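# Plug relays from rack into matching panel sockets

## Task

Take each relay (small clear box with a colored button on top) from the black rack and insert it into the empty panel socket whose colored mark matches its button color. Seat it fully so it matches the relays already installed: button facing the same side as theirs, top at the same height, and upright. There is no click to tell you it is seated. Any relay in a wrong socket fails the job, and so does any already-installed relay left partly lifted or tilted. A relay only counts if it stays seated after the robot lets go.

## Robot and tools

Robot: two arms, left_arm and right_arm, each with six joints and a parallel gripper. The names are labels only and do not mean the left or right side of a picture. Cameras: cam_left_wrist and cam_right_wrist, both 504x504 fisheye, mounted on the wrists.

Frame: a single scene frame for both arms. The origin sits on the table surface midway between the arms. +z is up, +x points out over the table, and left_arm is on the +y side. Positions are in metres. The printed hand position may be a little off, especially when the arm reaches far.

execute_actions takes "actions": a list holding at most one item, or nothing. An empty list just reports the state (with pictures). An item with "rows" is a motion: "rows" is a list of 1 to 15 rows, "steps" is 4 to 15 (default 15), each step lasting 1/30 s. Row k is used on step k; if rows run out, the last one repeats. An item with only "steps" (1 to 300) is a wait that sends nothing new. Optional "pictures": true adds camera images. A refused call moves nothing.

Each row is one flat list of 18 numbers covering both arms, always all 18 even if one arm stays still. Order: left_arm's six joint targets, then left position, force_limit, speed; then right_arm's six joint targets, then right position, force_limit, speed. Joint numbers are absolute target angles in radians, in the same column order as the Joint positions line: waist, shoulder, elbow, forearm roll, wrist pitch, wrist roll. Allowed ranges: elbow -2.792 to 2.792, all others -6.283 to 6.283. A target more than 0.010 rad beyond a range end (and farther out than the current angle) gets the call refused; targets past the true end are clipped, and the result may print "joint sent to its limit". Joint targets are not offsets; to move a little, read the current angles and add the change yourself.

Gripper numbers are each scaled to [-1, 1]. position: +1 fully open (85 mm gap), about -0.8 pads touching, -1 close until blocked. force_limit: pad force, roughly 20 N at -1, 128 N at 0, 235 N at +1 on a 40 mm object. speed: closing rate, about 20, 85, 150 mm/s at -1, 0, +1; faster closing squeezes a bit harder. To keep a gripper unchanged, repeat its previous three numbers; a 0 is a real command. New force_limit or speed only applies once position changes by at least 0.01. To soften a grip, open first, then close again.

To grasp: send position -1, hold it, and check object_status is 2. Status codes: 0 moving, 1 blocked while opening, 2 blocked while closing (holding), 3 reached the target or closed fully (a tiny part may still be held). position_measured is in counts: 3 open, ~78 = 60 mm, ~130 = 40 mm, ~180 = 20 mm, ~230 pads together. With force_limit -1, status stays 2 even if the object slips out, so confirm by camera. Fingers point along the gripper +z axis and close along its y axis; end_effector_position is the point between closed pads, tips extend about 19 mm past it closed and 6 mm open, and tips move ~13 mm farther out while closing, so keep clearance above surfaces. A flat block projects about 9 cm along the gripper +x from the last joint axis.

Motion limits: joint targets change at most 2.09 rad/s (waist, shoulder), 3.14 (elbow), 3.93 (wrist joints), with 0.3 s to accelerate; joints of one arm arrive together. Each step the target is held within 0.456 rad (waist, shoulder), 0.683 (elbow), 0.854 (wrist joints) of the measured angle, and scaled back if it would move the hand over 70 mm away. Far moves therefore need several calls.

Results: one state line per arm with end_effector_position, end_effector_quat_wxyz and velocities (m/s, rad/s); Joint positions and Joint velocities per arm; gripper info. "joint command not followed" means the clearance check altered joint targets; HELD marks steps whose row was not sent. Results come 4 steps before the action ends; those steps finish while you reply, and the arms continue toward the last row until they settle.

zoom_image: "camera" (cam_left_wrist or cam_right_wrist) and "region" [x0, y0, x1, y1] in image pixels from the top-left, max 504 by 504; returns a sharper crop of the latest image.

finished_scene: "scene" is the number of the current scene; it ends and grades it, irreversibly. Only call it when every relay is seated and stable.

Avoid: pushing too hard (contact torque at a joint load limit, e.g. elbow 139, wrist joints 39.1 N m, or any outside force reaching 144 N stops that arm for 10 s); arms colliding or pressing each other; dropping, slamming or knocking anything, especially off the table; disturbing seated relays. Heavy holding heats motors; MOTOR HOT warns, and an OVER-TEMPERATURE FAULT brakes that arm. Random brief tugs on held parts or pushes on loose ones may occur.

Each tool is called as name(argument=value, ...), one argument or row to a line, values as JSON.

## Session

execute_actions(
  actions=[],
)

Scene clock: 0.00 s of 8400.00 s.
left_arm: end_effector_position=(+0.2018, +0.8384, +0.2343) position_measured=3 object_status=3 end_effector_quat_wxyz=(-0.322, +0.943, +0.021, +0.078) end_effector_velocity=(-0.000, -0.000, +0.000) end_effector_angular_velocity=(-0.000, -0.002, +0.001) | right_arm: end_effector_position=(+0.7115, -0.2183, +0.1215) position_measured=3 object_status=3 end_effector_quat_wxyz=(+0.332, -0.163, +0.918, +0.144) end_effector_velocity=(-0.000, -0.000, +0.001) end_effector_angular_velocity=(+0.000, -0.001, -0.000)
Joint positions: left_arm=[ 0.629 -0.331  2.408  0.704  0.612 -2.96 ] | right_arm=[-0.093  0.385  1.946  1.195  0.337 -1.302]
Joint velocities: left_arm=[ 0.    -0.     0.     0.    -0.001 -0.002] | right_arm=[-0.    -0.002  0.     0.     0.     0.   ]

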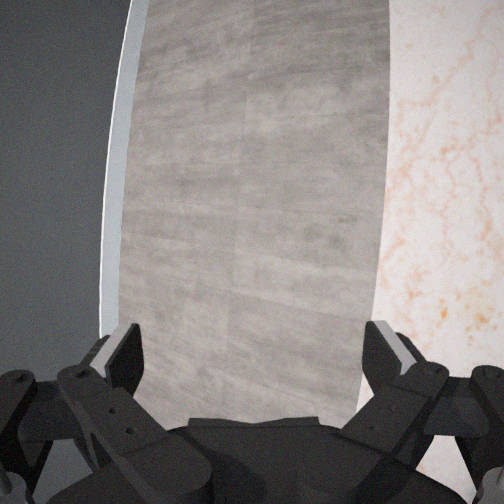

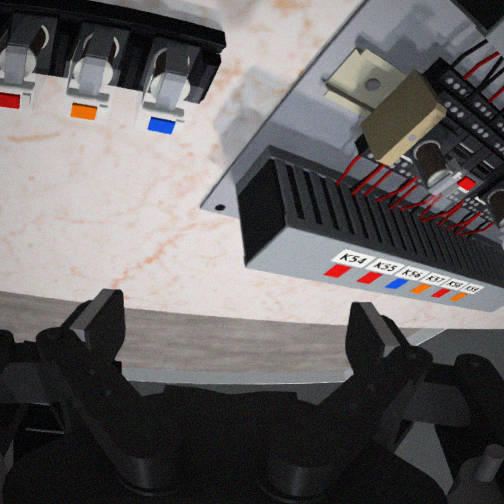

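execute_actions(
  actions=[
    {"rows":[[0.629,-0.331,2.408,0.704,0.612,-2.96,1,0,0,0.098,0.199,1.48,0,1.463,-2.84,1,0,0]],"steps":15},
  ],
)

execute_actions(
  actions=[
    {"steps":45},
  ],
  pictures=true,
)

Scene clock: 1.80 s of 8400.00 s.
left_arm: end_effector_position=(+0.2020, +0.8387, +0.2345) position_measured=3 object_status=3 end_effector_quat_wxyz=(-0.323, +0.943, +0.021, +0.078) end_effector_velocity=(-0.001, +0.001, +0.000) end_effector_angular_velocity=(+0.000, +0.000, +0.002) | right_arm: end_effector_position=(+0.6754, -0.1113, +0.2423) position_measured=3 object_status=3 end_effector_quat_wxyz=(+0.323, -0.585, +0.735, +0.117) end_effector_velocity=(-0.328, +0.196, +0.330) end_effector_angular_velocity=(-1.529, -0.863, +3.492)
Joint positions: left_arm=[ 0.629 -0.331  2.408  0.704  0.612 -2.96 ] | right_arm=[-0.019  0.313  1.765  0.807  0.724 -1.69 ]
Joint velocities: left_arm=[ 0.001  0.    -0.001  0.     0.001 -0.001] | right_arm=[ 0.267 -0.26  -0.65  -1.725  1.691 -1.728]
Steps of this call (steps 1 to 43: nothing new was sent; steps 44 to 54: the first 11 steps of this action). Readings (joint positions | what the end effector reports):
44: left_arm=[0.629 -0.331 2.408 0.704 0.612 -2.960] | right_arm=[-0.093 0.385 1.946 1.195 0.337 -1.302] | left_arm position_measured=3 object_status=3 | right_arm position_measured=3 object_status=3
45: left_arm=[0.629 -0.331 2.408 0.704 0.612 -2.960] | right_arm=[-0.091 0.384 1.942 1.188 0.344 -1.309] | left_arm position_measured=3 object_status=3 | right_arm position_measured=3 object_status=3
47: left_arm=[0.629 -0.331 2.408 0.704 0.612 -2.960] | right_arm=[-0.079 0.372 1.912 1.132 0.400 -1.365] | left_arm position_measured=3 object_status=3 | right_arm position_measured=3 object_status=3
51: left_arm=[0.629 -0.331 2.408 0.704 0.612 -2.960] | right_arm=[-0.045 0.339 1.829 0.964 0.567 -1.532] | left_arm position_measured=3 object_status=3 | right_arm position_measured=3 object_status=3
54: the state above

Scene clock: 3.30 s of 8400.00 s.
left_arm: end_effector_position=(+0.2020, +0.8387, +0.2345) position_measured=3 object_status=3 end_effector_quat_wxyz=(-0.323, +0.943, +0.021, +0.078) end_effector_velocity=(+0.000, +0.000, +0.001) end_effector_angular_velocity=(+0.001, -0.002, -0.001) | right_arm: end_effector_position=(+0.5502, -0.2003, +0.4008) position_measured=3 object_status=3 end_effector_quat_wxyz=(+0.000, +1.000, +0.000, -0.000) end_effector_velocity=(+0.000, +0.000, -0.000) end_effector_angular_velocity=(-0.001, +0.000, +0.001)
Joint positions: left_arm=[ 0.629 -0.331  2.408  0.704  0.612 -2.96 ] | right_arm=[ 0.098  0.199  1.48  -0.     1.463 -2.84 ]
Joint velocities: left_arm=[ 0.    -0.001 -0.     0.    -0.002 -0.001] | right_arm=[ 0.001  0.    -0.    -0.001 -0.    -0.   ]
Kept back: nothing.
Steps of this call (steps 1 to 4: the last 4 steps of your previous action; steps 5 to 45: the robot went on to your last target). Readings (joint positions | what the end effector reports):
1: left_arm=[0.629 -0.331 2.408 0.704 0.612 -2.960] | right_arm=[-0.010 0.304 1.743 0.746 0.782 -1.751] | left_arm position_measured=3 object_status=3 | right_arm position_measured=3 object_status=3
2: left_arm=[0.629 -0.331 2.408 0.704 0.612 -2.960] | right_arm=[-0.000 0.295 1.720 0.682 0.840 -1.818] | left_arm position_measured=3 object_status=3 | right_arm position_measured=3 object_status=3
4: left_arm=[0.629 -0.331 2.408 0.704 0.612 -2.960] | right_arm=[0.017 0.278 1.677 0.559 0.953 -1.963] | left_arm position_measured=3 object_status=3 | right_arm position_measured=3 object_status=3
8: left_arm=[0.629 -0.331 2.408 0.704 0.612 -2.960] | right_arm=[0.048 0.248 1.602 0.345 1.148 -2.285] | left_arm position_measured=3 object_status=3 | right_arm position_measured=3 object_status=3
45: the state above
All arms were judged still, so your last target was given up. Only a new action makes them travel on or press farther. Fingers that are still opening or closing keep moving.

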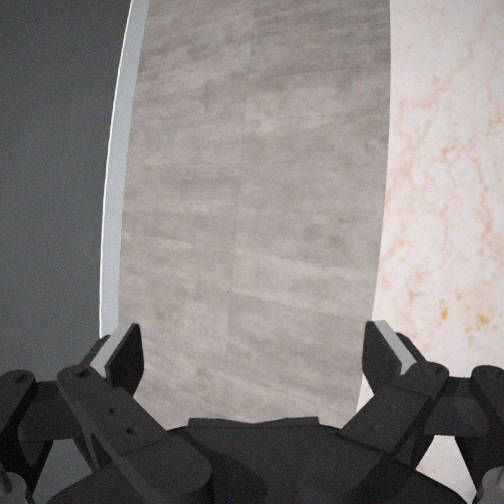

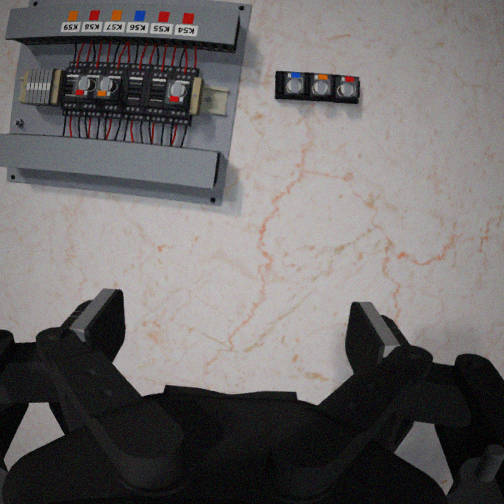

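zoom_image(
  camera="cam_right_wrist",
  region=[0,0,252,210],
)

zoom_image(
  camera="cam_right_wrist",
  region=[252,40,392,140],
)

Region (0, 0, 252, 210) of cam_right_wrist's 504x504 image, scaled by 2.000, with more detail than that image has.

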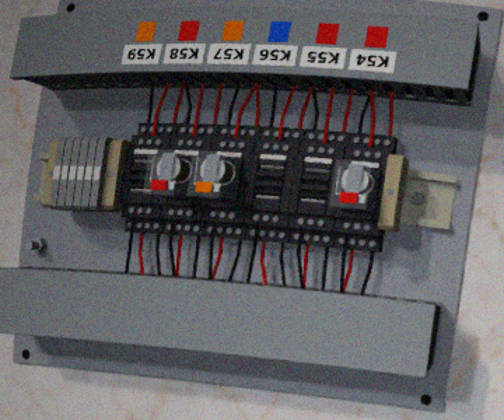

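Region (252, 40, 392, 140) of cam_right_wrist's 504x504 image, scaled by 3.600, with more detail than that image has; it fills the top 360 rows of this view, and the rest is white.

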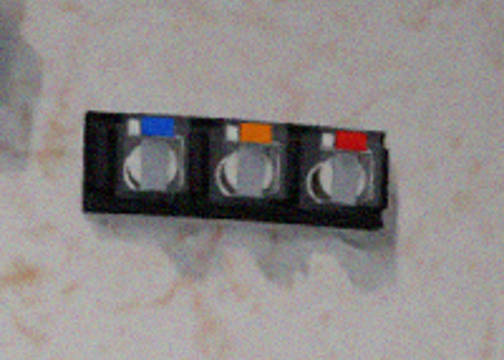

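execute_actions(
  actions=[
    {"rows":[[0.629,-0.331,2.408,0.704,0.612,-2.96,1,0,0,-0.022,0.3585,1.6444,0,1.1387,-1.389,1,0,0]],"steps":15},
  ],
)

execute_actions(
  actions=[
    {"steps":25},
  ],
  pictures=true,
)

Scene clock: 4.53 s of 8400.00 s.
left_arm: end_effector_position=(+0.2020, +0.8387, +0.2345) position_measured=3 object_status=3 end_effector_quat_wxyz=(-0.323, +0.943, +0.021, +0.078) end_effector_velocity=(+0.000, -0.000, -0.000) end_effector_angular_velocity=(-0.000, +0.001, -0.002) | right_arm: end_effector_position=(+0.5947, -0.2330, +0.2958) position_measured=3 object_status=3 end_effector_quat_wxyz=(+0.000, +0.954, -0.300, -0.000) end_effector_velocity=(+0.119, -0.123, -0.351) end_effector_angular_velocity=(-0.001, +0.000, -2.745)
Joint positions: left_arm=[ 0.629 -0.331  2.408  0.704  0.612 -2.96 ] | right_arm=[ 0.035  0.282  1.566 -0.     1.294 -2.293]
Joint velocities: left_arm=[-0.002  0.     0.    -0.     0.     0.001] | right_arm=[-0.208  0.278  0.285  0.    -0.562  2.536]
Steps of this call (steps 1 to 26: nothing new was sent; steps 27 to 37: the first 11 steps of this action). Readings (joint positions | what the end effector reports):
27: left_arm=[0.629 -0.331 2.408 0.704 0.612 -2.960] | right_arm=[0.098 0.199 1.480 -0.000 1.463 -2.840] | left_arm position_measured=3 object_status=3 | right_arm position_measured=3 object_status=3
28: left_arm=[0.629 -0.331 2.408 0.704 0.612 -2.960] | right_arm=[0.097 0.200 1.481 -0.000 1.461 -2.833] | left_arm position_measured=3 object_status=3 | right_arm position_measured=3 object_status=3
30: left_arm=[0.629 -0.331 2.408 0.704 0.612 -2.960] | right_arm=[0.089 0.210 1.492 -0.000 1.440 -2.777] | left_arm position_measured=3 object_status=3 | right_arm position_measured=3 object_status=3
34: left_arm=[0.629 -0.331 2.408 0.704 0.612 -2.960] | right_arm=[0.058 0.253 1.535 -0.000 1.355 -2.529] | left_arm position_measured=3 object_status=3 | right_arm position_measured=3 object_status=3
37: the state above

Scene clock: 5.37 s of 8400.00 s.
left_arm: end_effector_position=(+0.2020, +0.8387, +0.2345) position_measured=3 object_status=3 end_effector_quat_wxyz=(-0.323, +0.943, +0.021, +0.078) end_effector_velocity=(-0.000, -0.000, -0.000) end_effector_angular_velocity=(-0.000, +0.001, -0.001) | right_arm: end_effector_position=(+0.6199, -0.2698, +0.1998) position_measured=3 object_status=3 end_effector_quat_wxyz=(+0.000, -0.707, +0.707, -0.000) end_effector_velocity=(-0.000, +0.001, -0.001) end_effector_angular_velocity=(-0.001, +0.001, +0.001)
Joint positions: left_arm=[ 0.629 -0.331  2.408  0.704  0.612 -2.96 ] | right_arm=[-0.022  0.358  1.644 -0.     1.139 -1.389]
Joint velocities: left_arm=[ 0.    -0.     0.    -0.    -0.     0.001] | right_arm=[ 0.001  0.     0.    -0.    -0.     0.   ]
Kept back: nothing.
Steps of this call (steps 1 to 4: the last 4 steps of your previous action; steps 5 to 25: the robot went on to your last target). Readings (joint positions | what the end effector reports):
1: left_arm=[0.629 -0.331 2.408 0.704 0.612 -2.960] | right_arm=[0.029 0.291 1.575 -0.000 1.276 -2.204] | left_arm position_measured=3 object_status=3 | right_arm position_measured=3 object_status=3
2: left_arm=[0.629 -0.331 2.408 0.704 0.612 -2.960] | right_arm=[0.022 0.300 1.584 -0.000 1.257 -2.108] | left_arm position_measured=3 object_status=3 | right_arm position_measured=3 object_status=3
4: left_arm=[0.629 -0.331 2.408 0.704 0.612 -2.960] | right_arm=[0.009 0.317 1.602 -0.000 1.223 -1.900] | left_arm position_measured=3 object_status=3 | right_arm position_measured=3 object_status=3
8: left_arm=[0.629 -0.331 2.408 0.704 0.612 -2.960] | right_arm=[-0.013 0.347 1.632 -0.000 1.163 -1.537] | left_arm position_measured=3 object_status=3 | right_arm position_measured=3 object_status=3
25: the state above

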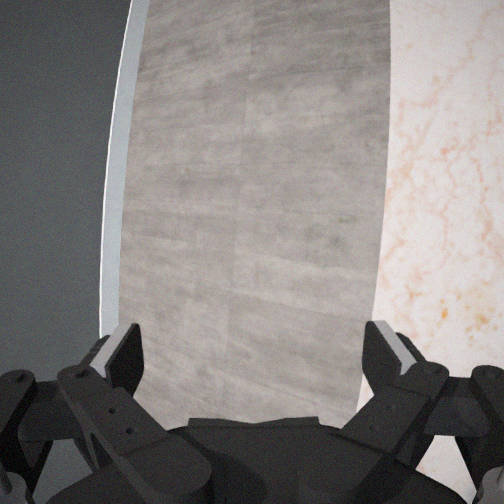

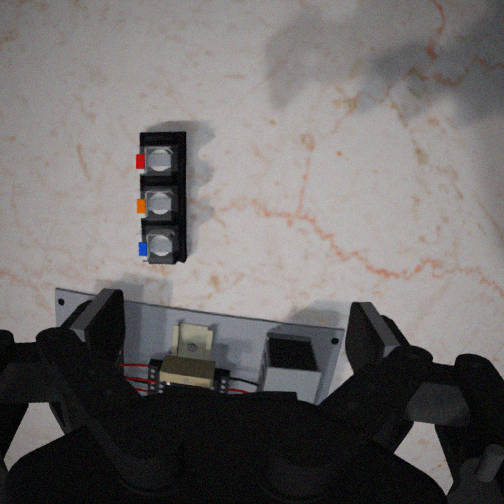

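execute_actions(
  actions=[
    {"rows":[[0.629,-0.331,2.408,0.704,0.612,-2.96,1,0,0,-0.0592,0.4856,1.6031,0,1.0529,-1.426,1,0,0]],"steps":15},
  ],
)

execute_actions(
  actions=[
    {"steps":12},
  ],
  pictures=true,
)

Scene clock: 6.50 s of 8400.00 s.
left_arm: end_effector_position=(+0.2020, +0.8387, +0.2345) position_measured=3 object_status=3 end_effector_quat_wxyz=(-0.323, +0.943, +0.021, +0.078) end_effector_velocity=(+0.001, -0.000, -0.000) end_effector_angular_velocity=(-0.000, -0.001, +0.000) | right_arm: end_effector_position=(+0.6751, -0.2890, +0.1247) position_measured=3 object_status=3 end_effector_quat_wxyz=(-0.000, -0.707, +0.707, +0.000) end_effector_velocity=(+0.001, -0.000, +0.001) end_effector_angular_velocity=(+0.001, -0.002, +0.000)
Joint positions: left_arm=[ 0.629 -0.331  2.408  0.704  0.612 -2.96 ] | right_arm=[-0.059  0.486  1.603  0.     1.053 -1.426]
Joint velocities: left_arm=[-0.002 -0.     0.    -0.    -0.    -0.002] | right_arm=[-0.001 -0.001 -0.     0.    -0.002 -0.001]
Steps of this call (steps 1 to 15: the robot went on to your last target; steps 16 to 23: nothing new was sent; steps 24 to 34: the first 11 steps of this action). Readings (joint positions | what the end effector reports):
24: left_arm=[0.629 -0.331 2.408 0.704 0.612 -2.960] | right_arm=[-0.022 0.359 1.644 0.000 1.139 -1.389] | left_arm position_measured=3 object_status=3 | right_arm position_measured=3 object_status=3
25: left_arm=[0.629 -0.331 2.408 0.704 0.612 -2.960] | right_arm=[-0.023 0.362 1.643 0.000 1.136 -1.389] | left_arm position_measured=3 object_status=3 | right_arm position_measured=3 object_status=3
27: left_arm=[0.629 -0.331 2.408 0.704 0.612 -2.960] | right_arm=[-0.032 0.391 1.633 0.000 1.116 -1.398] | left_arm position_measured=3 object_status=3 | right_arm position_measured=3 object_status=3
31: left_arm=[0.629 -0.331 2.408 0.704 0.612 -2.960] | right_arm=[-0.057 0.479 1.606 0.000 1.058 -1.423] | left_arm position_measured=3 object_status=3 | right_arm position_measured=3 object_status=3
34: the state above

Scene clock: 6.90 s of 8400.00 s.
left_arm: end_effector_position=(+0.2020, +0.8387, +0.2345) position_measured=3 object_status=3 end_effector_quat_wxyz=(-0.323, +0.943, +0.021, +0.078) end_effector_velocity=(+0.001, -0.000, +0.000) end_effector_angular_velocity=(+0.001, -0.002, -0.002) | right_arm: end_effector_position=(+0.6750, -0.2890, +0.1249) position_measured=3 object_status=3 end_effector_quat_wxyz=(-0.000, -0.707, +0.707, +0.000) end_effector_velocity=(+0.000, -0.000, -0.000) end_effector_angular_velocity=(-0.000, +0.000, -0.000)
Joint positions: left_arm=[ 0.629 -0.331  2.408  0.704  0.612 -2.96 ] | right_arm=[-0.059  0.486  1.603  0.     1.053 -1.426]
Joint velocities: left_arm=[-0.001 -0.     0.     0.    -0.002 -0.   ] | right_arm=[-0.  0. -0. -0. -0. -0.]
Kept back: nothing.
Steps of this call (steps 1 to 4: the last 4 steps of your previous action; steps 5 to 12: the robot went on to your last target). Readings (joint positions | what the end effector reports):
1: left_arm=[0.629 -0.331 2.408 0.704 0.612 -2.960] | right_arm=[-0.059 0.486 1.603 0.000 1.053 -1.426] | left_arm position_measured=3 object_status=3 | right_arm position_measured=3 object_status=3
2: left_arm=[0.629 -0.331 2.408 0.704 0.612 -2.960] | right_arm=[-0.059 0.486 1.603 0.000 1.053 -1.426] | left_arm position_measured=3 object_status=3 | right_arm position_measured=3 object_status=3
4: left_arm=[0.629 -0.331 2.408 0.704 0.612 -2.960] | right_arm=[-0.059 0.486 1.603 0.000 1.053 -1.426] | left_arm position_measured=3 object_status=3 | right_arm position_measured=3 object_status=3
8: left_arm=[0.629 -0.331 2.408 0.704 0.612 -2.960] | right_arm=[-0.059 0.486 1.603 0.000 1.053 -1.426] | left_arm position_measured=3 object_status=3 | right_arm position_measured=3 object_status=3
12: the state above

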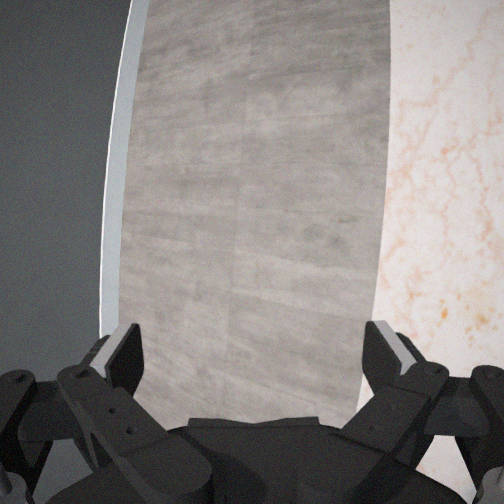

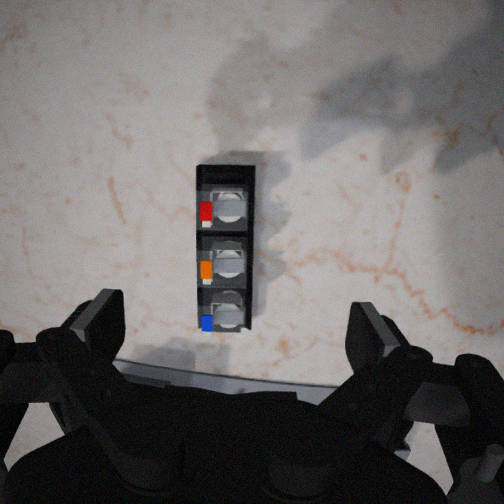

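execute_actions(
  actions=[
    {"rows":[[0.629,-0.331,2.408,0.704,0.612,-2.96,1,0,0,-0.0569,0.5175,1.6247,0,0.9994,-1.468,1,0,0]],"steps":15},
  ],
  pictures=true,
)

Scene clock: 7.87 s of 8400.00 s.
left_arm: end_effector_position=(+0.2020, +0.8387, +0.2345) position_measured=3 object_status=3 end_effector_quat_wxyz=(-0.323, +0.943, +0.021, +0.078) end_effector_velocity=(+0.001, -0.000, -0.000) end_effector_angular_velocity=(-0.000, -0.002, +0.000) | right_arm: end_effector_position=(+0.6765, -0.2869, +0.0897) position_measured=3 object_status=3 end_effector_quat_wxyz=(-0.000, -0.723, +0.691, +0.000) end_effector_velocity=(+0.000, -0.000, +0.001) end_effector_angular_velocity=(+0.000, -0.001, +0.000)
Joint positions: left_arm=[ 0.629 -0.331  2.408  0.704  0.612 -2.96 ] | right_arm=[-0.057  0.518  1.625 -0.     0.999 -1.468]
Joint velocities: left_arm=[-0.001  0.    -0.    -0.    -0.001 -0.002] | right_arm=[-0.    -0.001 -0.    -0.    -0.    -0.   ]
Steps of this call (steps 1 to 15: the robot went on to your last target; steps 16 to 18: nothing new was sent; steps 19 to 29: the first 11 steps of this action). Readings (joint positions | what the end effector reports):
19: left_arm=[0.629 -0.331 2.408 0.704 0.612 -2.960] | right_arm=[-0.059 0.486 1.603 -0.000 1.053 -1.426] | left_arm position_measured=3 object_status=3 | right_arm position_measured=3 object_status=3
20: left_arm=[0.629 -0.331 2.408 0.704 0.612 -2.960] | right_arm=[-0.059 0.489 1.605 -0.000 1.046 -1.431] | left_arm position_measured=3 object_status=3 | right_arm position_measured=3 object_status=3
22: left_arm=[0.629 -0.331 2.408 0.704 0.612 -2.960] | right_arm=[-0.057 0.511 1.621 -0.000 1.009 -1.460] | left_arm position_measured=3 object_status=3 | right_arm position_measured=3 object_status=3
26: left_arm=[0.629 -0.331 2.408 0.704 0.612 -2.960] | right_arm=[-0.057 0.518 1.625 -0.000 0.999 -1.468] | left_arm position_measured=3 object_status=3 | right_arm position_measured=3 object_status=3
29: the state above

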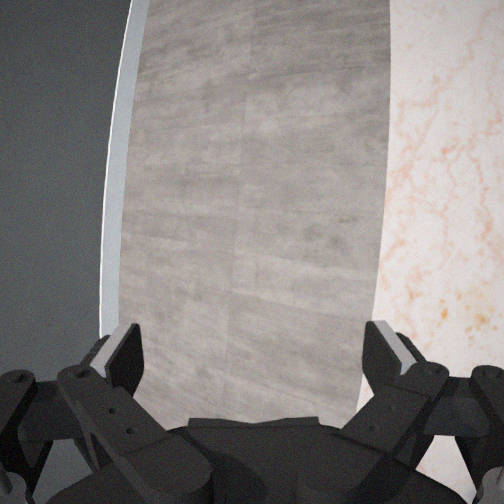

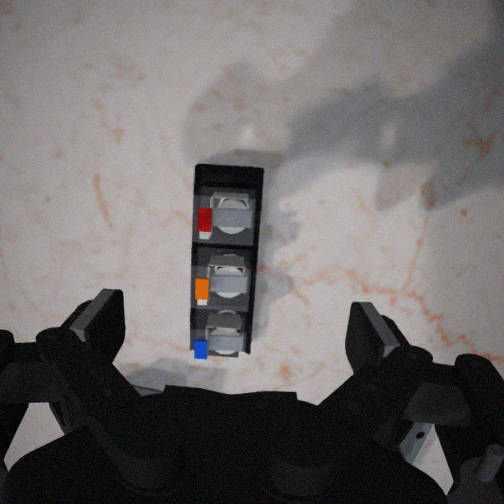

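execute_actions(
  actions=[
    {"rows":[[0.629,-0.331,2.408,0.704,0.612,-2.96,1,0,0,-0.0648,0.5313,1.6338,0,0.9765,-1.4756,0.15,0,0]],"steps":15},
  ],
  pictures=true,
)

Scene clock: 8.87 s of 8400.00 s.
left_arm: end_effector_position=(+0.2020, +0.8387, +0.2345) position_measured=3 object_status=3 end_effector_quat_wxyz=(-0.323, +0.943, +0.021, +0.078) end_effector_velocity=(+0.000, -0.000, -0.000) end_effector_angular_velocity=(+0.000, +0.000, -0.002) | right_arm: end_effector_position=(+0.6780, -0.2930, +0.0748) position_measured=63 object_status=0 end_effector_quat_wxyz=(-0.000, -0.722, +0.691, +0.000) end_effector_velocity=(-0.000, +0.001, -0.000) end_effector_angular_velocity=(-0.000, +0.000, +0.001)
Joint positions: left_arm=[ 0.629 -0.331  2.408  0.704  0.612 -2.96 ] | right_arm=[-0.065  0.531  1.634  0.     0.977 -1.476]
Joint velocities: left_arm=[-0.001 -0.     0.    -0.    -0.001  0.001] | right_arm=[ 0.001  0.     0.    -0.    -0.    -0.   ]
Steps of this call (steps 1 to 4: the last 4 steps of your previous action; steps 5 to 15: the robot went on to your last target; steps 16 to 19: nothing new was sent; steps 20 to 30: the first 11 steps of this action). Readings (joint positions | what the end effector reports):
20: left_arm=[0.629 -0.331 2.408 0.704 0.612 -2.960] | right_arm=[-0.057 0.518 1.625 0.000 0.999 -1.468] | left_arm position_measured=3 object_status=3 | right_arm position_measured=3 object_status=0
21: left_arm=[0.629 -0.331 2.408 0.704 0.612 -2.960] | right_arm=[-0.059 0.520 1.627 0.000 0.993 -1.470] | left_arm position_measured=3 object_status=3 | right_arm position_measured=4 object_status=0
23: left_arm=[0.629 -0.331 2.408 0.704 0.612 -2.960] | right_arm=[-0.065 0.531 1.635 0.000 0.977 -1.475] | left_arm position_measured=3 object_status=3 | right_arm position_measured=13 object_status=0
27: left_arm=[0.629 -0.331 2.408 0.704 0.612 -2.960] | right_arm=[-0.065 0.531 1.634 0.000 0.977 -1.476] | left_arm position_measured=3 object_status=3 | right_arm position_measured=41 object_status=0
30: the state above

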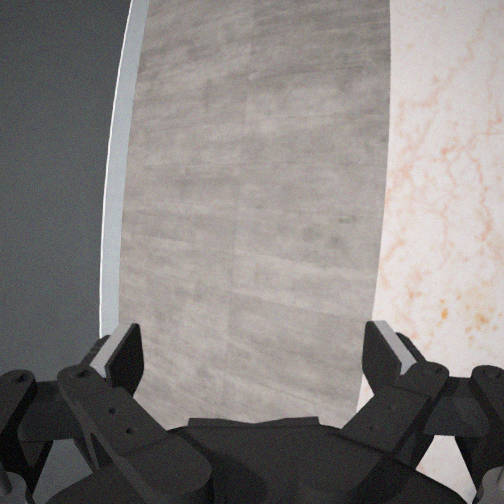

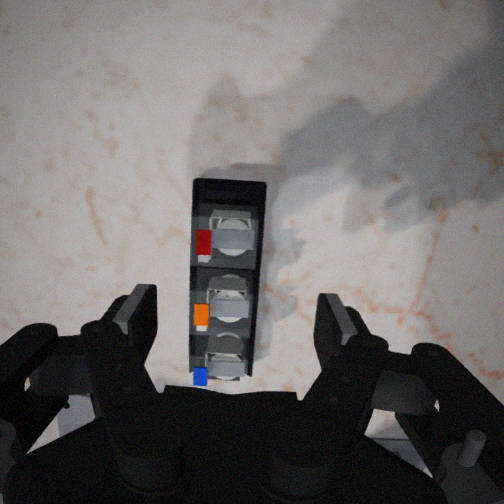

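execute_actions(
  actions=[],
)

zoom_image(
  camera="cam_right_wrist",
  region=[130,180,330,400],
)

Scene clock: 9.00 s of 8400.00 s.
left_arm: end_effector_position=(+0.2020, +0.8387, +0.2345) position_measured=3 object_status=3 end_effector_quat_wxyz=(-0.323, +0.943, +0.021, +0.078) end_effector_velocity=(+0.000, +0.000, +0.000) end_effector_angular_velocity=(+0.000, -0.000, +0.000) | right_arm: end_effector_position=(+0.6780, -0.2929, +0.0748) position_measured=94 object_status=0 end_effector_quat_wxyz=(-0.000, -0.722, +0.691, +0.000) end_effector_velocity=(-0.000, +0.000, -0.000) end_effector_angular_velocity=(-0.000, +0.000, +0.000)
Joint positions: left_arm=[ 0.629 -0.331  2.408  0.704  0.612 -2.96 ] | right_arm=[-0.065  0.531  1.634  0.     0.977 -1.476]
Joint velocities: left_arm=[ 0.  0. -0.  0. -0.  0.] | right_arm=[ 0.  0.  0. -0. -0.  0.]
Kept back: nothing.
Steps of this call (steps 1 to 4: the last 4 steps of your previous action). Readings (joint positions | what the end effector reports):
1: left_arm=[0.629 -0.331 2.408 0.704 0.612 -2.960] | right_arm=[-0.065 0.531 1.634 0.000 0.977 -1.476] | left_arm position_measured=3 object_status=3 | right_arm position_measured=71 object_status=0
2: left_arm=[0.629 -0.331 2.408 0.704 0.612 -2.960] | right_arm=[-0.065 0.531 1.634 0.000 0.977 -1.476] | left_arm position_measured=3 object_status=3 | right_arm position_measured=79 object_status=0
4: the state above

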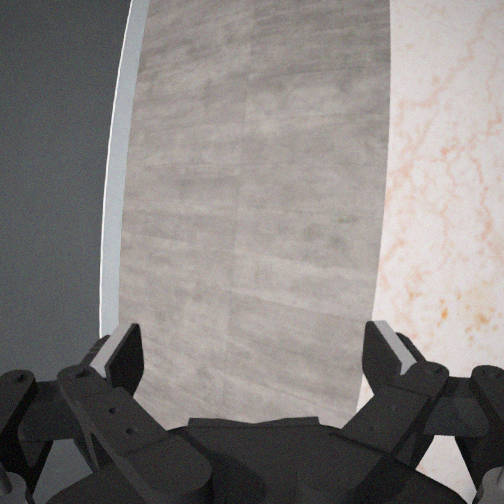

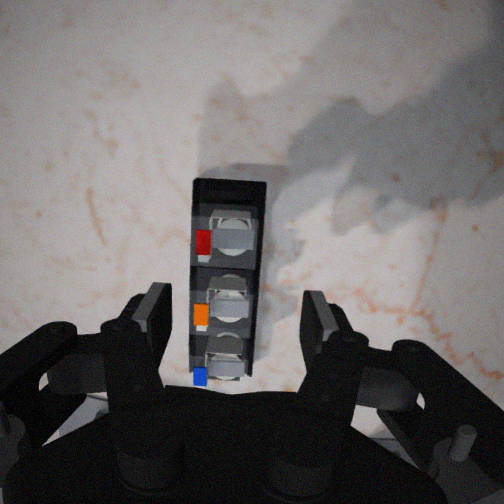

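Region (130, 180, 330, 400) of cam_right_wrist's 504x504 image, scaled by 2.291, with more detail than that image has; it fills the left 458 columns of this view, and the rest is white.

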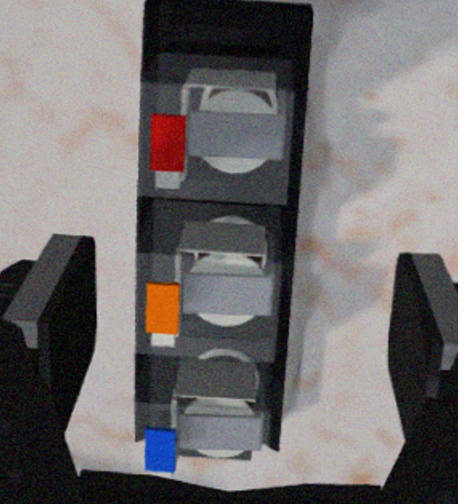

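execute_actions(
  actions=[
    {"rows":[[0.629,-0.331,2.408,0.704,0.612,-2.96,1,0,0,-0.067,0.5514,1.6324,0,0.9578,-1.4778,0.15,0,0]],"steps":14},
  ],
  pictures=true,
)

zoom_image(
  camera="cam_right_wrist",
  region=[130,180,330,400],
)

Scene clock: 10.20 s of 8400.00 s.
left_arm: end_effector_position=(+0.2020, +0.8387, +0.2345) position_measured=3 object_status=3 end_effector_quat_wxyz=(-0.323, +0.943, +0.021, +0.078) end_effector_velocity=(-0.001, +0.000, +0.000) end_effector_angular_velocity=(+0.000, +0.000, +0.001) | right_arm: end_effector_position=(+0.6830, -0.2940, +0.0598) position_measured=110 object_status=3 end_effector_quat_wxyz=(-0.000, -0.722, +0.691, -0.000) end_effector_velocity=(+0.000, +0.001, +0.000) end_effector_angular_velocity=(+0.001, -0.000, -0.000)
Joint positions: left_arm=[ 0.629 -0.331  2.408  0.704  0.612 -2.96 ] | right_arm=[-0.067  0.551  1.632 -0.     0.958 -1.478]
Joint velocities: left_arm=[ 0.001 -0.    -0.    -0.     0.     0.   ] | right_arm=[ 0.    -0.    -0.     0.001 -0.    -0.   ]
Steps of this call (steps 1 to 15: the robot went on to your last target; steps 16 to 26: nothing new was sent; steps 27 to 36: the first 10 steps of this action). Readings (joint positions | what the end effector reports):
27: left_arm=[0.629 -0.331 2.408 0.704 0.612 -2.960] | right_arm=[-0.065 0.531 1.634 0.000 0.976 -1.476] | left_arm position_measured=3 object_status=3 | right_arm position_measured=110 object_status=3
28: left_arm=[0.629 -0.331 2.408 0.704 0.612 -2.960] | right_arm=[-0.065 0.534 1.633 0.000 0.973 -1.476] | left_arm position_measured=3 object_status=3 | right_arm position_measured=110 object_status=3
30: left_arm=[0.629 -0.331 2.408 0.704 0.612 -2.960] | right_arm=[-0.067 0.550 1.633 -0.000 0.959 -1.478] | left_arm position_measured=3 object_status=3 | right_arm position_measured=110 object_status=3
34: left_arm=[0.629 -0.331 2.408 0.704 0.612 -2.960] | right_arm=[-0.067 0.551 1.632 -0.000 0.958 -1.478] | left_arm position_measured=3 object_status=3 | right_arm position_measured=110 object_status=3
36: the state above

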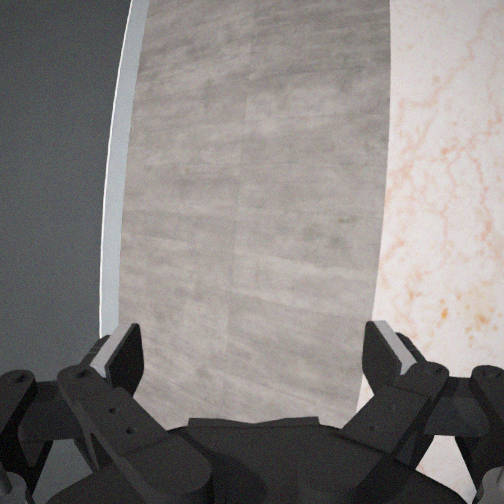

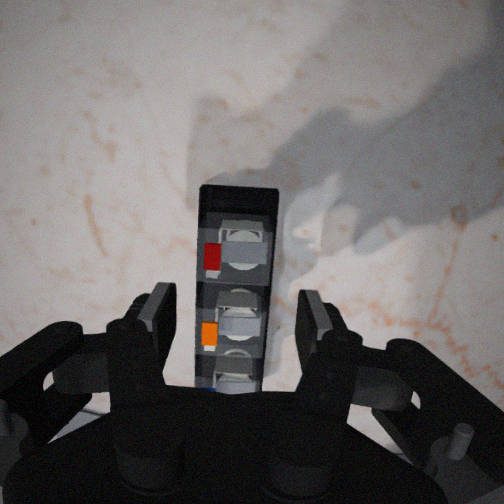

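Region (130, 180, 330, 400) of cam_right_wrist's 504x504 image, scaled by 2.291, with more detail than that image has; it fills the left 458 columns of this view, and the rest is white.

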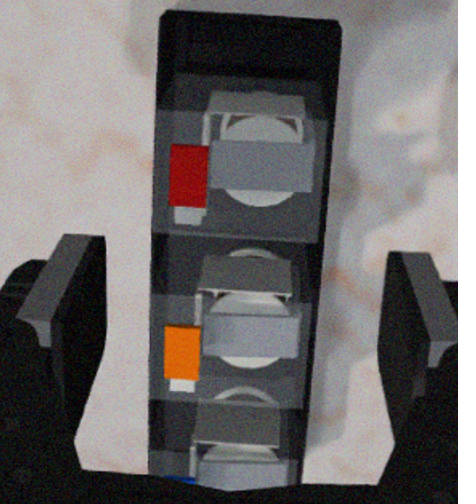

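execute_actions(
  actions=[
    {"rows":[[0.629,-0.331,2.408,0.704,0.612,-2.96,1,0,0,-0.0572,0.5559,1.6246,0,0.9611,-1.468,0.15,0,0]],"steps":12},
  ],
  pictures=true,
)

zoom_image(
  camera="cam_right_wrist",
  region=[130,180,330,400],
)

Scene clock: 10.93 s of 8400.00 s.
left_arm: end_effector_position=(+0.2020, +0.8387, +0.2345) position_measured=3 object_status=3 end_effector_quat_wxyz=(-0.323, +0.943, +0.021, +0.078) end_effector_velocity=(-0.000, +0.001, +0.001) end_effector_angular_velocity=(+0.001, -0.001, +0.002) | right_arm: end_effector_position=(+0.6850, -0.2859, +0.0600) position_measured=110 object_status=3 end_effector_quat_wxyz=(+0.000, -0.722, +0.691, -0.000) end_effector_velocity=(-0.001, +0.000, -0.001) end_effector_angular_velocity=(-0.000, +0.003, -0.001)
Joint positions: left_arm=[ 0.629 -0.331  2.408  0.704  0.612 -2.96 ] | right_arm=[-0.057  0.556  1.625  0.     0.961 -1.468]
Joint velocities: left_arm=[ 0.002 -0.    -0.001 -0.     0.     0.   ] | right_arm=[0.001 0.001 0.    0.    0.002 0.001]
Steps of this call (steps 1 to 4: the last 4 steps of your previous action; steps 5 to 14: the robot went on to your last target; steps 15 to 22: the first 8 steps of this action). Readings (joint positions | what the end effector reports):
15: left_arm=[0.629 -0.331 2.408 0.704 0.612 -2.960] | right_arm=[-0.067 0.551 1.632 -0.000 0.958 -1.478] | left_arm position_measured=3 object_status=3 | right_arm position_measured=110 object_status=3
16: left_arm=[0.629 -0.331 2.408 0.704 0.612 -2.960] | right_arm=[-0.064 0.553 1.630 -0.000 0.958 -1.475] | left_arm position_measured=3 object_status=3 | right_arm position_measured=110 object_status=3
18: left_arm=[0.629 -0.331 2.408 0.704 0.612 -2.960] | right_arm=[-0.057 0.555 1.625 0.000 0.960 -1.469] | left_arm position_measured=3 object_status=3 | right_arm position_measured=110 object_status=3
22: the state above

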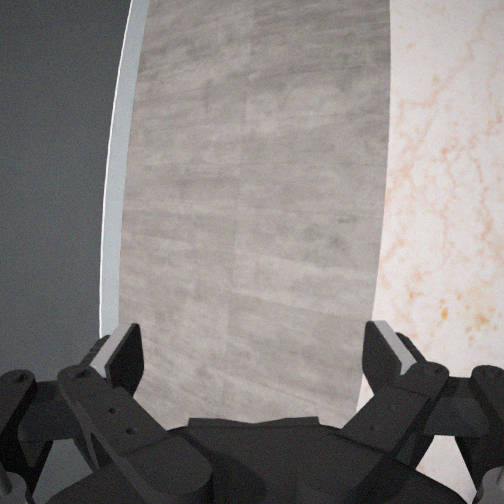

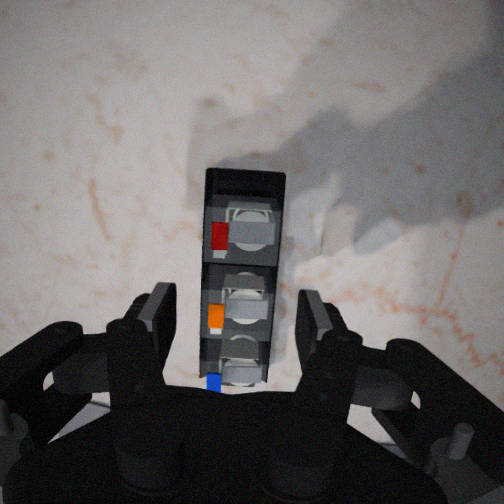

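Region (130, 180, 330, 400) of cam_right_wrist's 504x504 image, scaled by 2.291, with more detail than that image has; it fills the left 458 columns of this view, and the rest is white.

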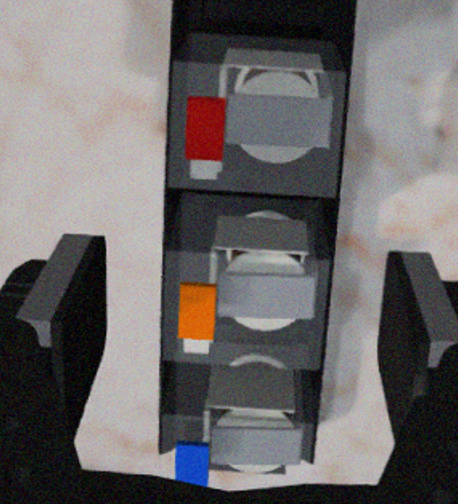

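execute_actions(
  actions=[
    {"rows":[[0.629,-0.331,2.408,0.704,0.612,-2.96,1,0,0,-0.0572,0.5673,1.6315,0,0.9428,-1.468,0.15,0,0],[0.629,-0.331,2.408,0.704,0.612,-2.96,1,0,0,-0.0572,0.5673,1.6315,0,0.9428,-1.468,0.15,0,0],[0.629,-0.331,2.408,0.704,0.612,-2.96,1,0,0,-0.0572,0.5673,1.6315,0,0.9428,-1.468,0.15,0,0],[0.629,-0.331,2.408,0.704,0.612,-2.96,1,0,0,-0.0572,0.5673,1.6315,0,0.9428,-1.468,0.15,0,0],[0.629,-0.331,2.408,0.704,0.612,-2.96,1,0,0,-0.0572,0.5673,1.6315,0,0.9428,-1.468,0.15,0,0],[0.629,-0.331,2.408,0.704,0.612,-2.96,1,0,0,-0.0572,0.5673,1.6315,0,0.9428,-1.468,0.15,0,0],[0.629,-0.331,2.408,0.704,0.612,-2.96,1,0,0,-0.0572,0.5673,1.6315,0,0.9428,-1.468,-1,-0.4,0]],"steps":15},
  ],
)

execute_actions(
  actions=[
    {"steps":8},
  ],
  pictures=true,
)

Scene clock: 11.53 s of 8400.00 s.
left_arm: end_effector_position=(+0.2020, +0.8387, +0.2345) position_measured=3 object_status=3 end_effector_quat_wxyz=(-0.323, +0.943, +0.021, +0.078) end_effector_velocity=(+0.001, +0.000, +0.001) end_effector_angular_velocity=(+0.001, -0.002, -0.000) | right_arm: end_effector_position=(+0.6849, -0.2859, +0.0475) position_measured=126 object_status=0 end_effector_quat_wxyz=(-0.000, -0.722, +0.691, +0.000) end_effector_velocity=(+0.000, +0.001, +0.002) end_effector_angular_velocity=(+0.001, -0.003, +0.000)
Joint positions: left_arm=[ 0.629 -0.331  2.408  0.704  0.612 -2.96 ] | right_arm=[-0.057  0.568  1.632 -0.     0.943 -1.468]
Joint velocities: left_arm=[-0.001 -0.    -0.001 -0.    -0.001 -0.001] | right_arm=[ 0.001 -0.003 -0.     0.001 -0.001 -0.   ]
Steps of this call (steps 1 to 4: the last 4 steps of your previous action; steps 5 to 7: the robot went on to your last target; steps 8 to 18: the first 11 steps of this action). Readings (joint positions | what the end effector reports):
8: left_arm=[0.629 -0.331 2.408 0.704 0.612 -2.960] | right_arm=[-0.057 0.556 1.625 0.000 0.961 -1.468] | left_arm position_measured=3 object_status=3 | right_arm position_measured=110 object_status=3
9: left_arm=[0.629 -0.331 2.408 0.704 0.612 -2.960] | right_arm=[-0.057 0.559 1.626 0.000 0.956 -1.468] | left_arm position_measured=3 object_status=3 | right_arm position_measured=110 object_status=3
11: left_arm=[0.629 -0.331 2.408 0.704 0.612 -2.960] | right_arm=[-0.057 0.568 1.632 -0.000 0.944 -1.468] | left_arm position_measured=3 object_status=3 | right_arm position_measured=110 object_status=3
15: left_arm=[0.629 -0.331 2.408 0.704 0.612 -2.960] | right_arm=[-0.057 0.568 1.632 -0.000 0.943 -1.468] | left_arm position_measured=3 object_status=3 | right_arm position_measured=110 object_status=0
18: the state above

Scene clock: 11.80 s of 8400.00 s.
left_arm: end_effector_position=(+0.2020, +0.8387, +0.2345) position_measured=3 object_status=3 end_effector_quat_wxyz=(-0.323, +0.943, +0.021, +0.078) end_effector_velocity=(+0.000, +0.000, +0.000) end_effector_angular_velocity=(+0.000, -0.002, +0.000) | right_arm: end_effector_position=(+0.6850, -0.2859, +0.0478) position_measured=165 object_status=0 end_effector_quat_wxyz=(-0.000, -0.722, +0.691, +0.000) end_effector_velocity=(+0.000, +0.000, +0.001) end_effector_angular_velocity=(+0.000, -0.002, +0.000)
Joint positions: left_arm=[ 0.629 -0.331  2.408  0.704  0.612 -2.96 ] | right_arm=[-0.057  0.567  1.631  0.     0.943 -1.468]
Joint velocities: left_arm=[-0.    -0.    -0.    -0.    -0.001 -0.001] | right_arm=[ 0.    -0.002  0.    -0.    -0.    -0.   ]
Kept back: nothing.
Steps of this call (steps 1 to 4: the last 4 steps of your previous action; steps 5 to 8: the robot went on to your last target). Readings (joint positions | what the end effector reports):
1: left_arm=[0.629 -0.331 2.408 0.704 0.612 -2.960] | right_arm=[-0.057 0.568 1.632 -0.000 0.943 -1.468] | left_arm position_measured=3 object_status=3 | right_arm position_measured=133 object_status=0
2: left_arm=[0.629 -0.331 2.408 0.704 0.612 -2.960] | right_arm=[-0.057 0.568 1.632 -0.000 0.943 -1.468] | left_arm position_measured=3 object_status=3 | right_arm position_measured=140 object_status=0
4: left_arm=[0.629 -0.331 2.408 0.704 0.612 -2.960] | right_arm=[-0.057 0.567 1.632 -0.000 0.943 -1.468] | left_arm position_measured=3 object_status=3 | right_arm position_measured=155 object_status=0
8: the state above

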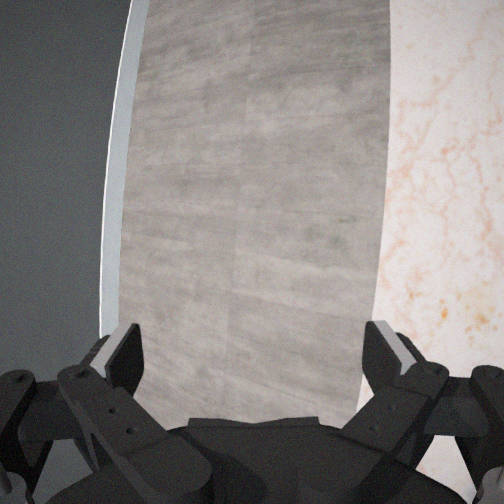

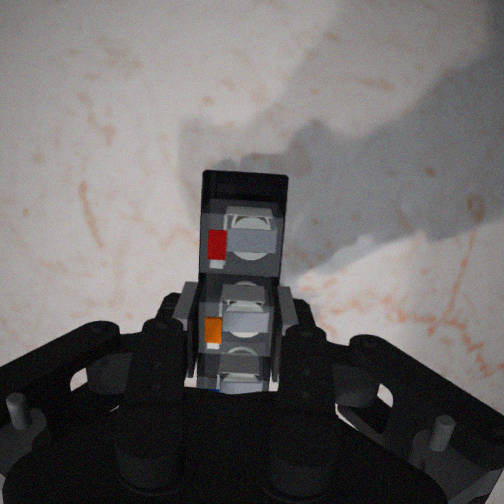

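execute_actions(
  actions=[
    {"rows":[[0.629,-0.331,2.408,0.704,0.612,-2.96,1,0,0,-0.0572,0.4963,1.5758,0,1.0695,-1.468,-1,-0.4,0]],"steps":13},
  ],
  pictures=true,
)

execute_actions(
  actions=[
    {"rows":[[0.629,-0.331,2.408,0.704,0.612,-2.96,1,0,0,0.2756,0.5871,1.349,0,1.2055,-4.1456,-1,-0.4,0]],"steps":15},
  ],
)

execute_actions(
  actions=[
    {"steps":30},
  ],
  pictures=true,
)

Scene clock: 12.60 s of 8400.00 s.
left_arm: end_effector_position=(+0.2020, +0.8387, +0.2345) position_measured=3 object_status=3 end_effector_quat_wxyz=(-0.323, +0.943, +0.021, +0.078) end_effector_velocity=(-0.000, +0.000, +0.000) end_effector_angular_velocity=(+0.000, -0.001, +0.001) | right_arm: end_effector_position=(+0.6849, -0.2859, +0.1302) position_measured=165 object_status=2 end_effector_quat_wxyz=(+0.000, -0.722, +0.691, -0.000) end_effector_velocity=(-0.001, +0.000, -0.001) end_effector_angular_velocity=(-0.000, +0.004, +0.001)
Joint positions: left_arm=[ 0.629 -0.331  2.408  0.704  0.612 -2.96 ] | right_arm=[-0.057  0.496  1.576  0.     1.069 -1.468]
Joint velocities: left_arm=[ 0.001  0.    -0.    -0.    -0.001 -0.   ] | right_arm=[ 0.001  0.001  0.     0.     0.003 -0.   ]
Steps of this call (steps 1 to 15: the robot went on to your last target; steps 16 to 24: the first 9 steps of this action). Readings (joint positions | what the end effector reports):
16: left_arm=[0.629 -0.331 2.408 0.704 0.612 -2.960] | right_arm=[-0.057 0.567 1.631 0.000 0.943 -1.468] | left_arm position_measured=3 object_status=3 | right_arm position_measured=165 object_status=2
17: left_arm=[0.629 -0.331 2.408 0.704 0.612 -2.960] | right_arm=[-0.057 0.564 1.629 0.000 0.949 -1.468] | left_arm position_measured=3 object_status=3 | right_arm position_measured=165 object_status=2
19: left_arm=[0.629 -0.331 2.408 0.704 0.612 -2.960] | right_arm=[-0.057 0.535 1.606 0.000 1.001 -1.468] | left_arm position_measured=3 object_status=3 | right_arm position_measured=165 object_status=2
23: left_arm=[0.629 -0.331 2.408 0.704 0.612 -2.960] | right_arm=[-0.057 0.495 1.576 0.000 1.069 -1.468] | left_arm position_measured=3 object_status=3 | right_arm position_measured=165 object_status=2
24: the state above

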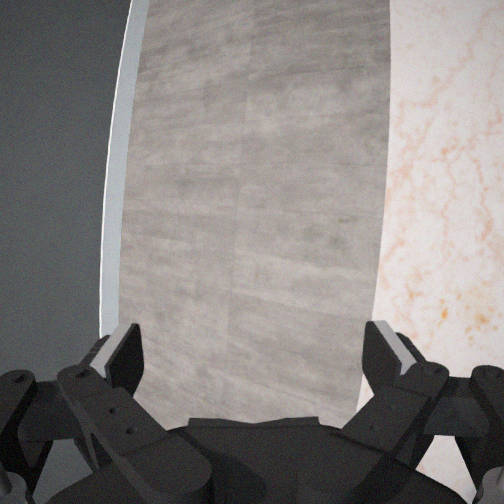

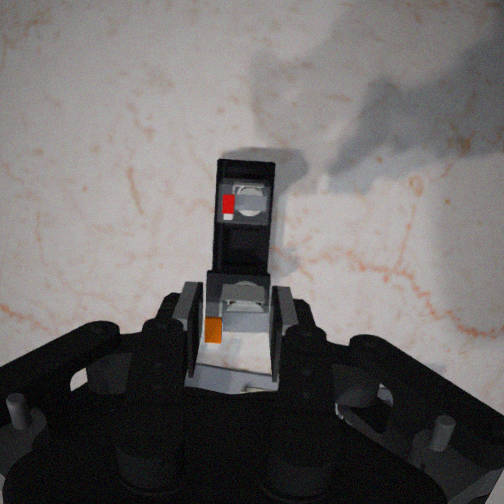

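Scene clock: 13.10 s of 8400.00 s.
left_arm: end_effector_position=(+0.2020, +0.8387, +0.2345) position_measured=3 object_status=3 end_effector_quat_wxyz=(-0.323, +0.943, +0.021, +0.078) end_effector_velocity=(+0.000, -0.000, -0.000) end_effector_angular_velocity=(-0.000, +0.000, -0.001) | right_arm: end_effector_position=(+0.6897, -0.1556, +0.1488) position_measured=165 object_status=2 end_effector_quat_wxyz=(-0.000, +0.903, -0.429, +0.000) end_effector_velocity=(-0.024, +0.428, +0.060) end_effector_angular_velocity=(+0.000, +0.001, +2.592)
Joint positions: left_arm=[ 0.629 -0.331  2.408  0.704  0.612 -2.96 ] | right_arm=[ 0.099  0.539  1.469 -0.     1.133 -1.952]
Joint velocities: left_arm=[-0.  0.  0. -0. -0.  0.] | right_arm=[ 0.504  0.138 -0.343  0.001  0.205 -2.088]
Steps of this call (steps 1 to 4: the last 4 steps of your previous action; steps 5 to 15: the first 11 steps of this action). Readings (joint positions | what the end effector reports):
5: left_arm=[0.629 -0.331 2.408 0.704 0.612 -2.960] | right_arm=[-0.057 0.496 1.576 0.000 1.069 -1.468] | left_arm position_measured=3 object_status=3 | right_arm position_measured=165 object_status=2
6: left_arm=[0.629 -0.331 2.408 0.704 0.612 -2.960] | right_arm=[-0.055 0.497 1.574 -0.000 1.071 -1.475] | left_arm position_measured=3 object_status=3 | right_arm position_measured=165 object_status=2
8: left_arm=[0.629 -0.331 2.408 0.704 0.612 -2.960] | right_arm=[-0.033 0.503 1.559 -0.000 1.080 -1.531] | left_arm position_measured=3 object_status=3 | right_arm position_measured=165 object_status=2
12: left_arm=[0.629 -0.331 2.408 0.704 0.612 -2.960] | right_arm=[0.046 0.524 1.506 -0.000 1.112 -1.755] | left_arm position_measured=3 object_status=3 | right_arm position_measured=165 object_status=2
15: the state above

Scene clock: 14.10 s of 8400.00 s.
left_arm: end_effector_position=(+0.2020, +0.8387, +0.2345) position_measured=3 object_status=3 end_effector_quat_wxyz=(-0.323, +0.943, +0.021, +0.078) end_effector_velocity=(-0.000, +0.000, +0.000) end_effector_angular_velocity=(+0.001, +0.000, -0.001) | right_arm: end_effector_position=(+0.6651, -0.0050, +0.1698) position_measured=165 object_status=2 end_effector_quat_wxyz=(-0.000, +0.737, +0.676, -0.000) end_effector_velocity=(-0.001, +0.001, -0.000) end_effector_angular_velocity=(+0.000, +0.000, +0.002)
Joint positions: left_arm=[ 0.629 -0.331  2.408  0.704  0.612 -2.96 ] | right_arm=[ 0.276  0.587  1.349 -0.     1.205 -4.145]
Joint velocities: left_arm=[ 0.001 -0.    -0.     0.    -0.     0.002] | right_arm=[ 0.001  0.     0.     0.     0.    -0.001]
Kept back: nothing.
Steps of this call (steps 1 to 4: the last 4 steps of your previous action; steps 5 to 30: the robot went on to your last target). Readings (joint positions | what the end effector reports):
1: left_arm=[0.629 -0.331 2.408 0.704 0.612 -2.960] | right_arm=[0.116 0.543 1.458 -0.000 1.140 -2.025] | left_arm position_measured=3 object_status=3 | right_arm position_measured=165 object_status=2
2: left_arm=[0.629 -0.331 2.408 0.704 0.612 -2.960] | right_arm=[0.132 0.548 1.447 -0.000 1.147 -2.102] | left_arm position_measured=3 object_status=3 | right_arm position_measured=165 object_status=2
4: left_arm=[0.629 -0.331 2.408 0.704 0.612 -2.960] | right_arm=[0.163 0.556 1.426 -0.000 1.159 -2.272] | left_arm position_measured=3 object_status=3 | right_arm position_measured=165 object_status=2
8: left_arm=[0.629 -0.331 2.408 0.704 0.612 -2.960] | right_arm=[0.216 0.571 1.389 -0.000 1.181 -2.692] | left_arm position_measured=3 object_status=3 | right_arm position_measured=165 object_status=2
30: the state above

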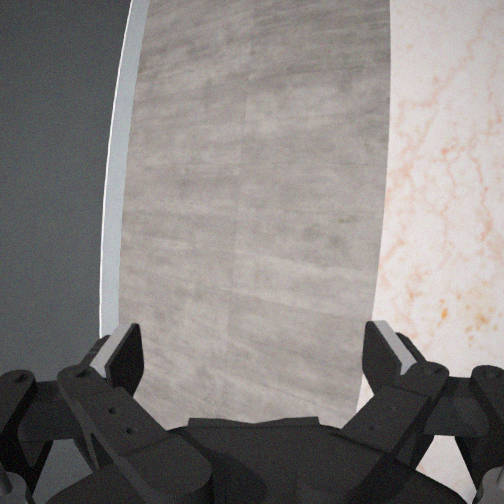

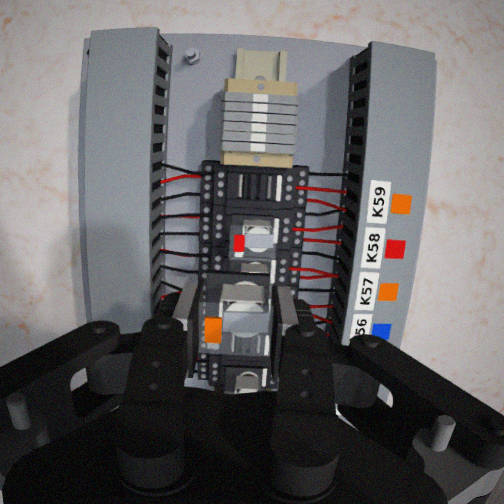

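zoom_image(
  camera="cam_right_wrist",
  region=[170,140,330,360],
)

Region (170, 140, 330, 360) of cam_right_wrist's 504x504 image, scaled by 2.291, with more detail than that image has; it fills the left 367 columns of this view, and the rest is white.

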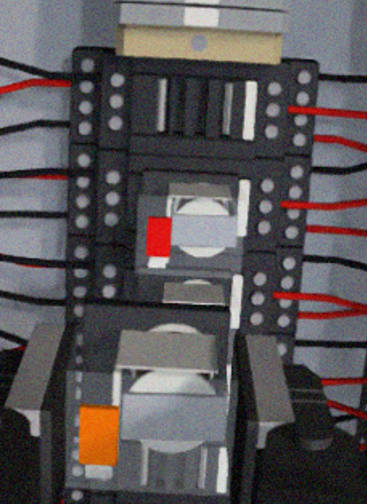

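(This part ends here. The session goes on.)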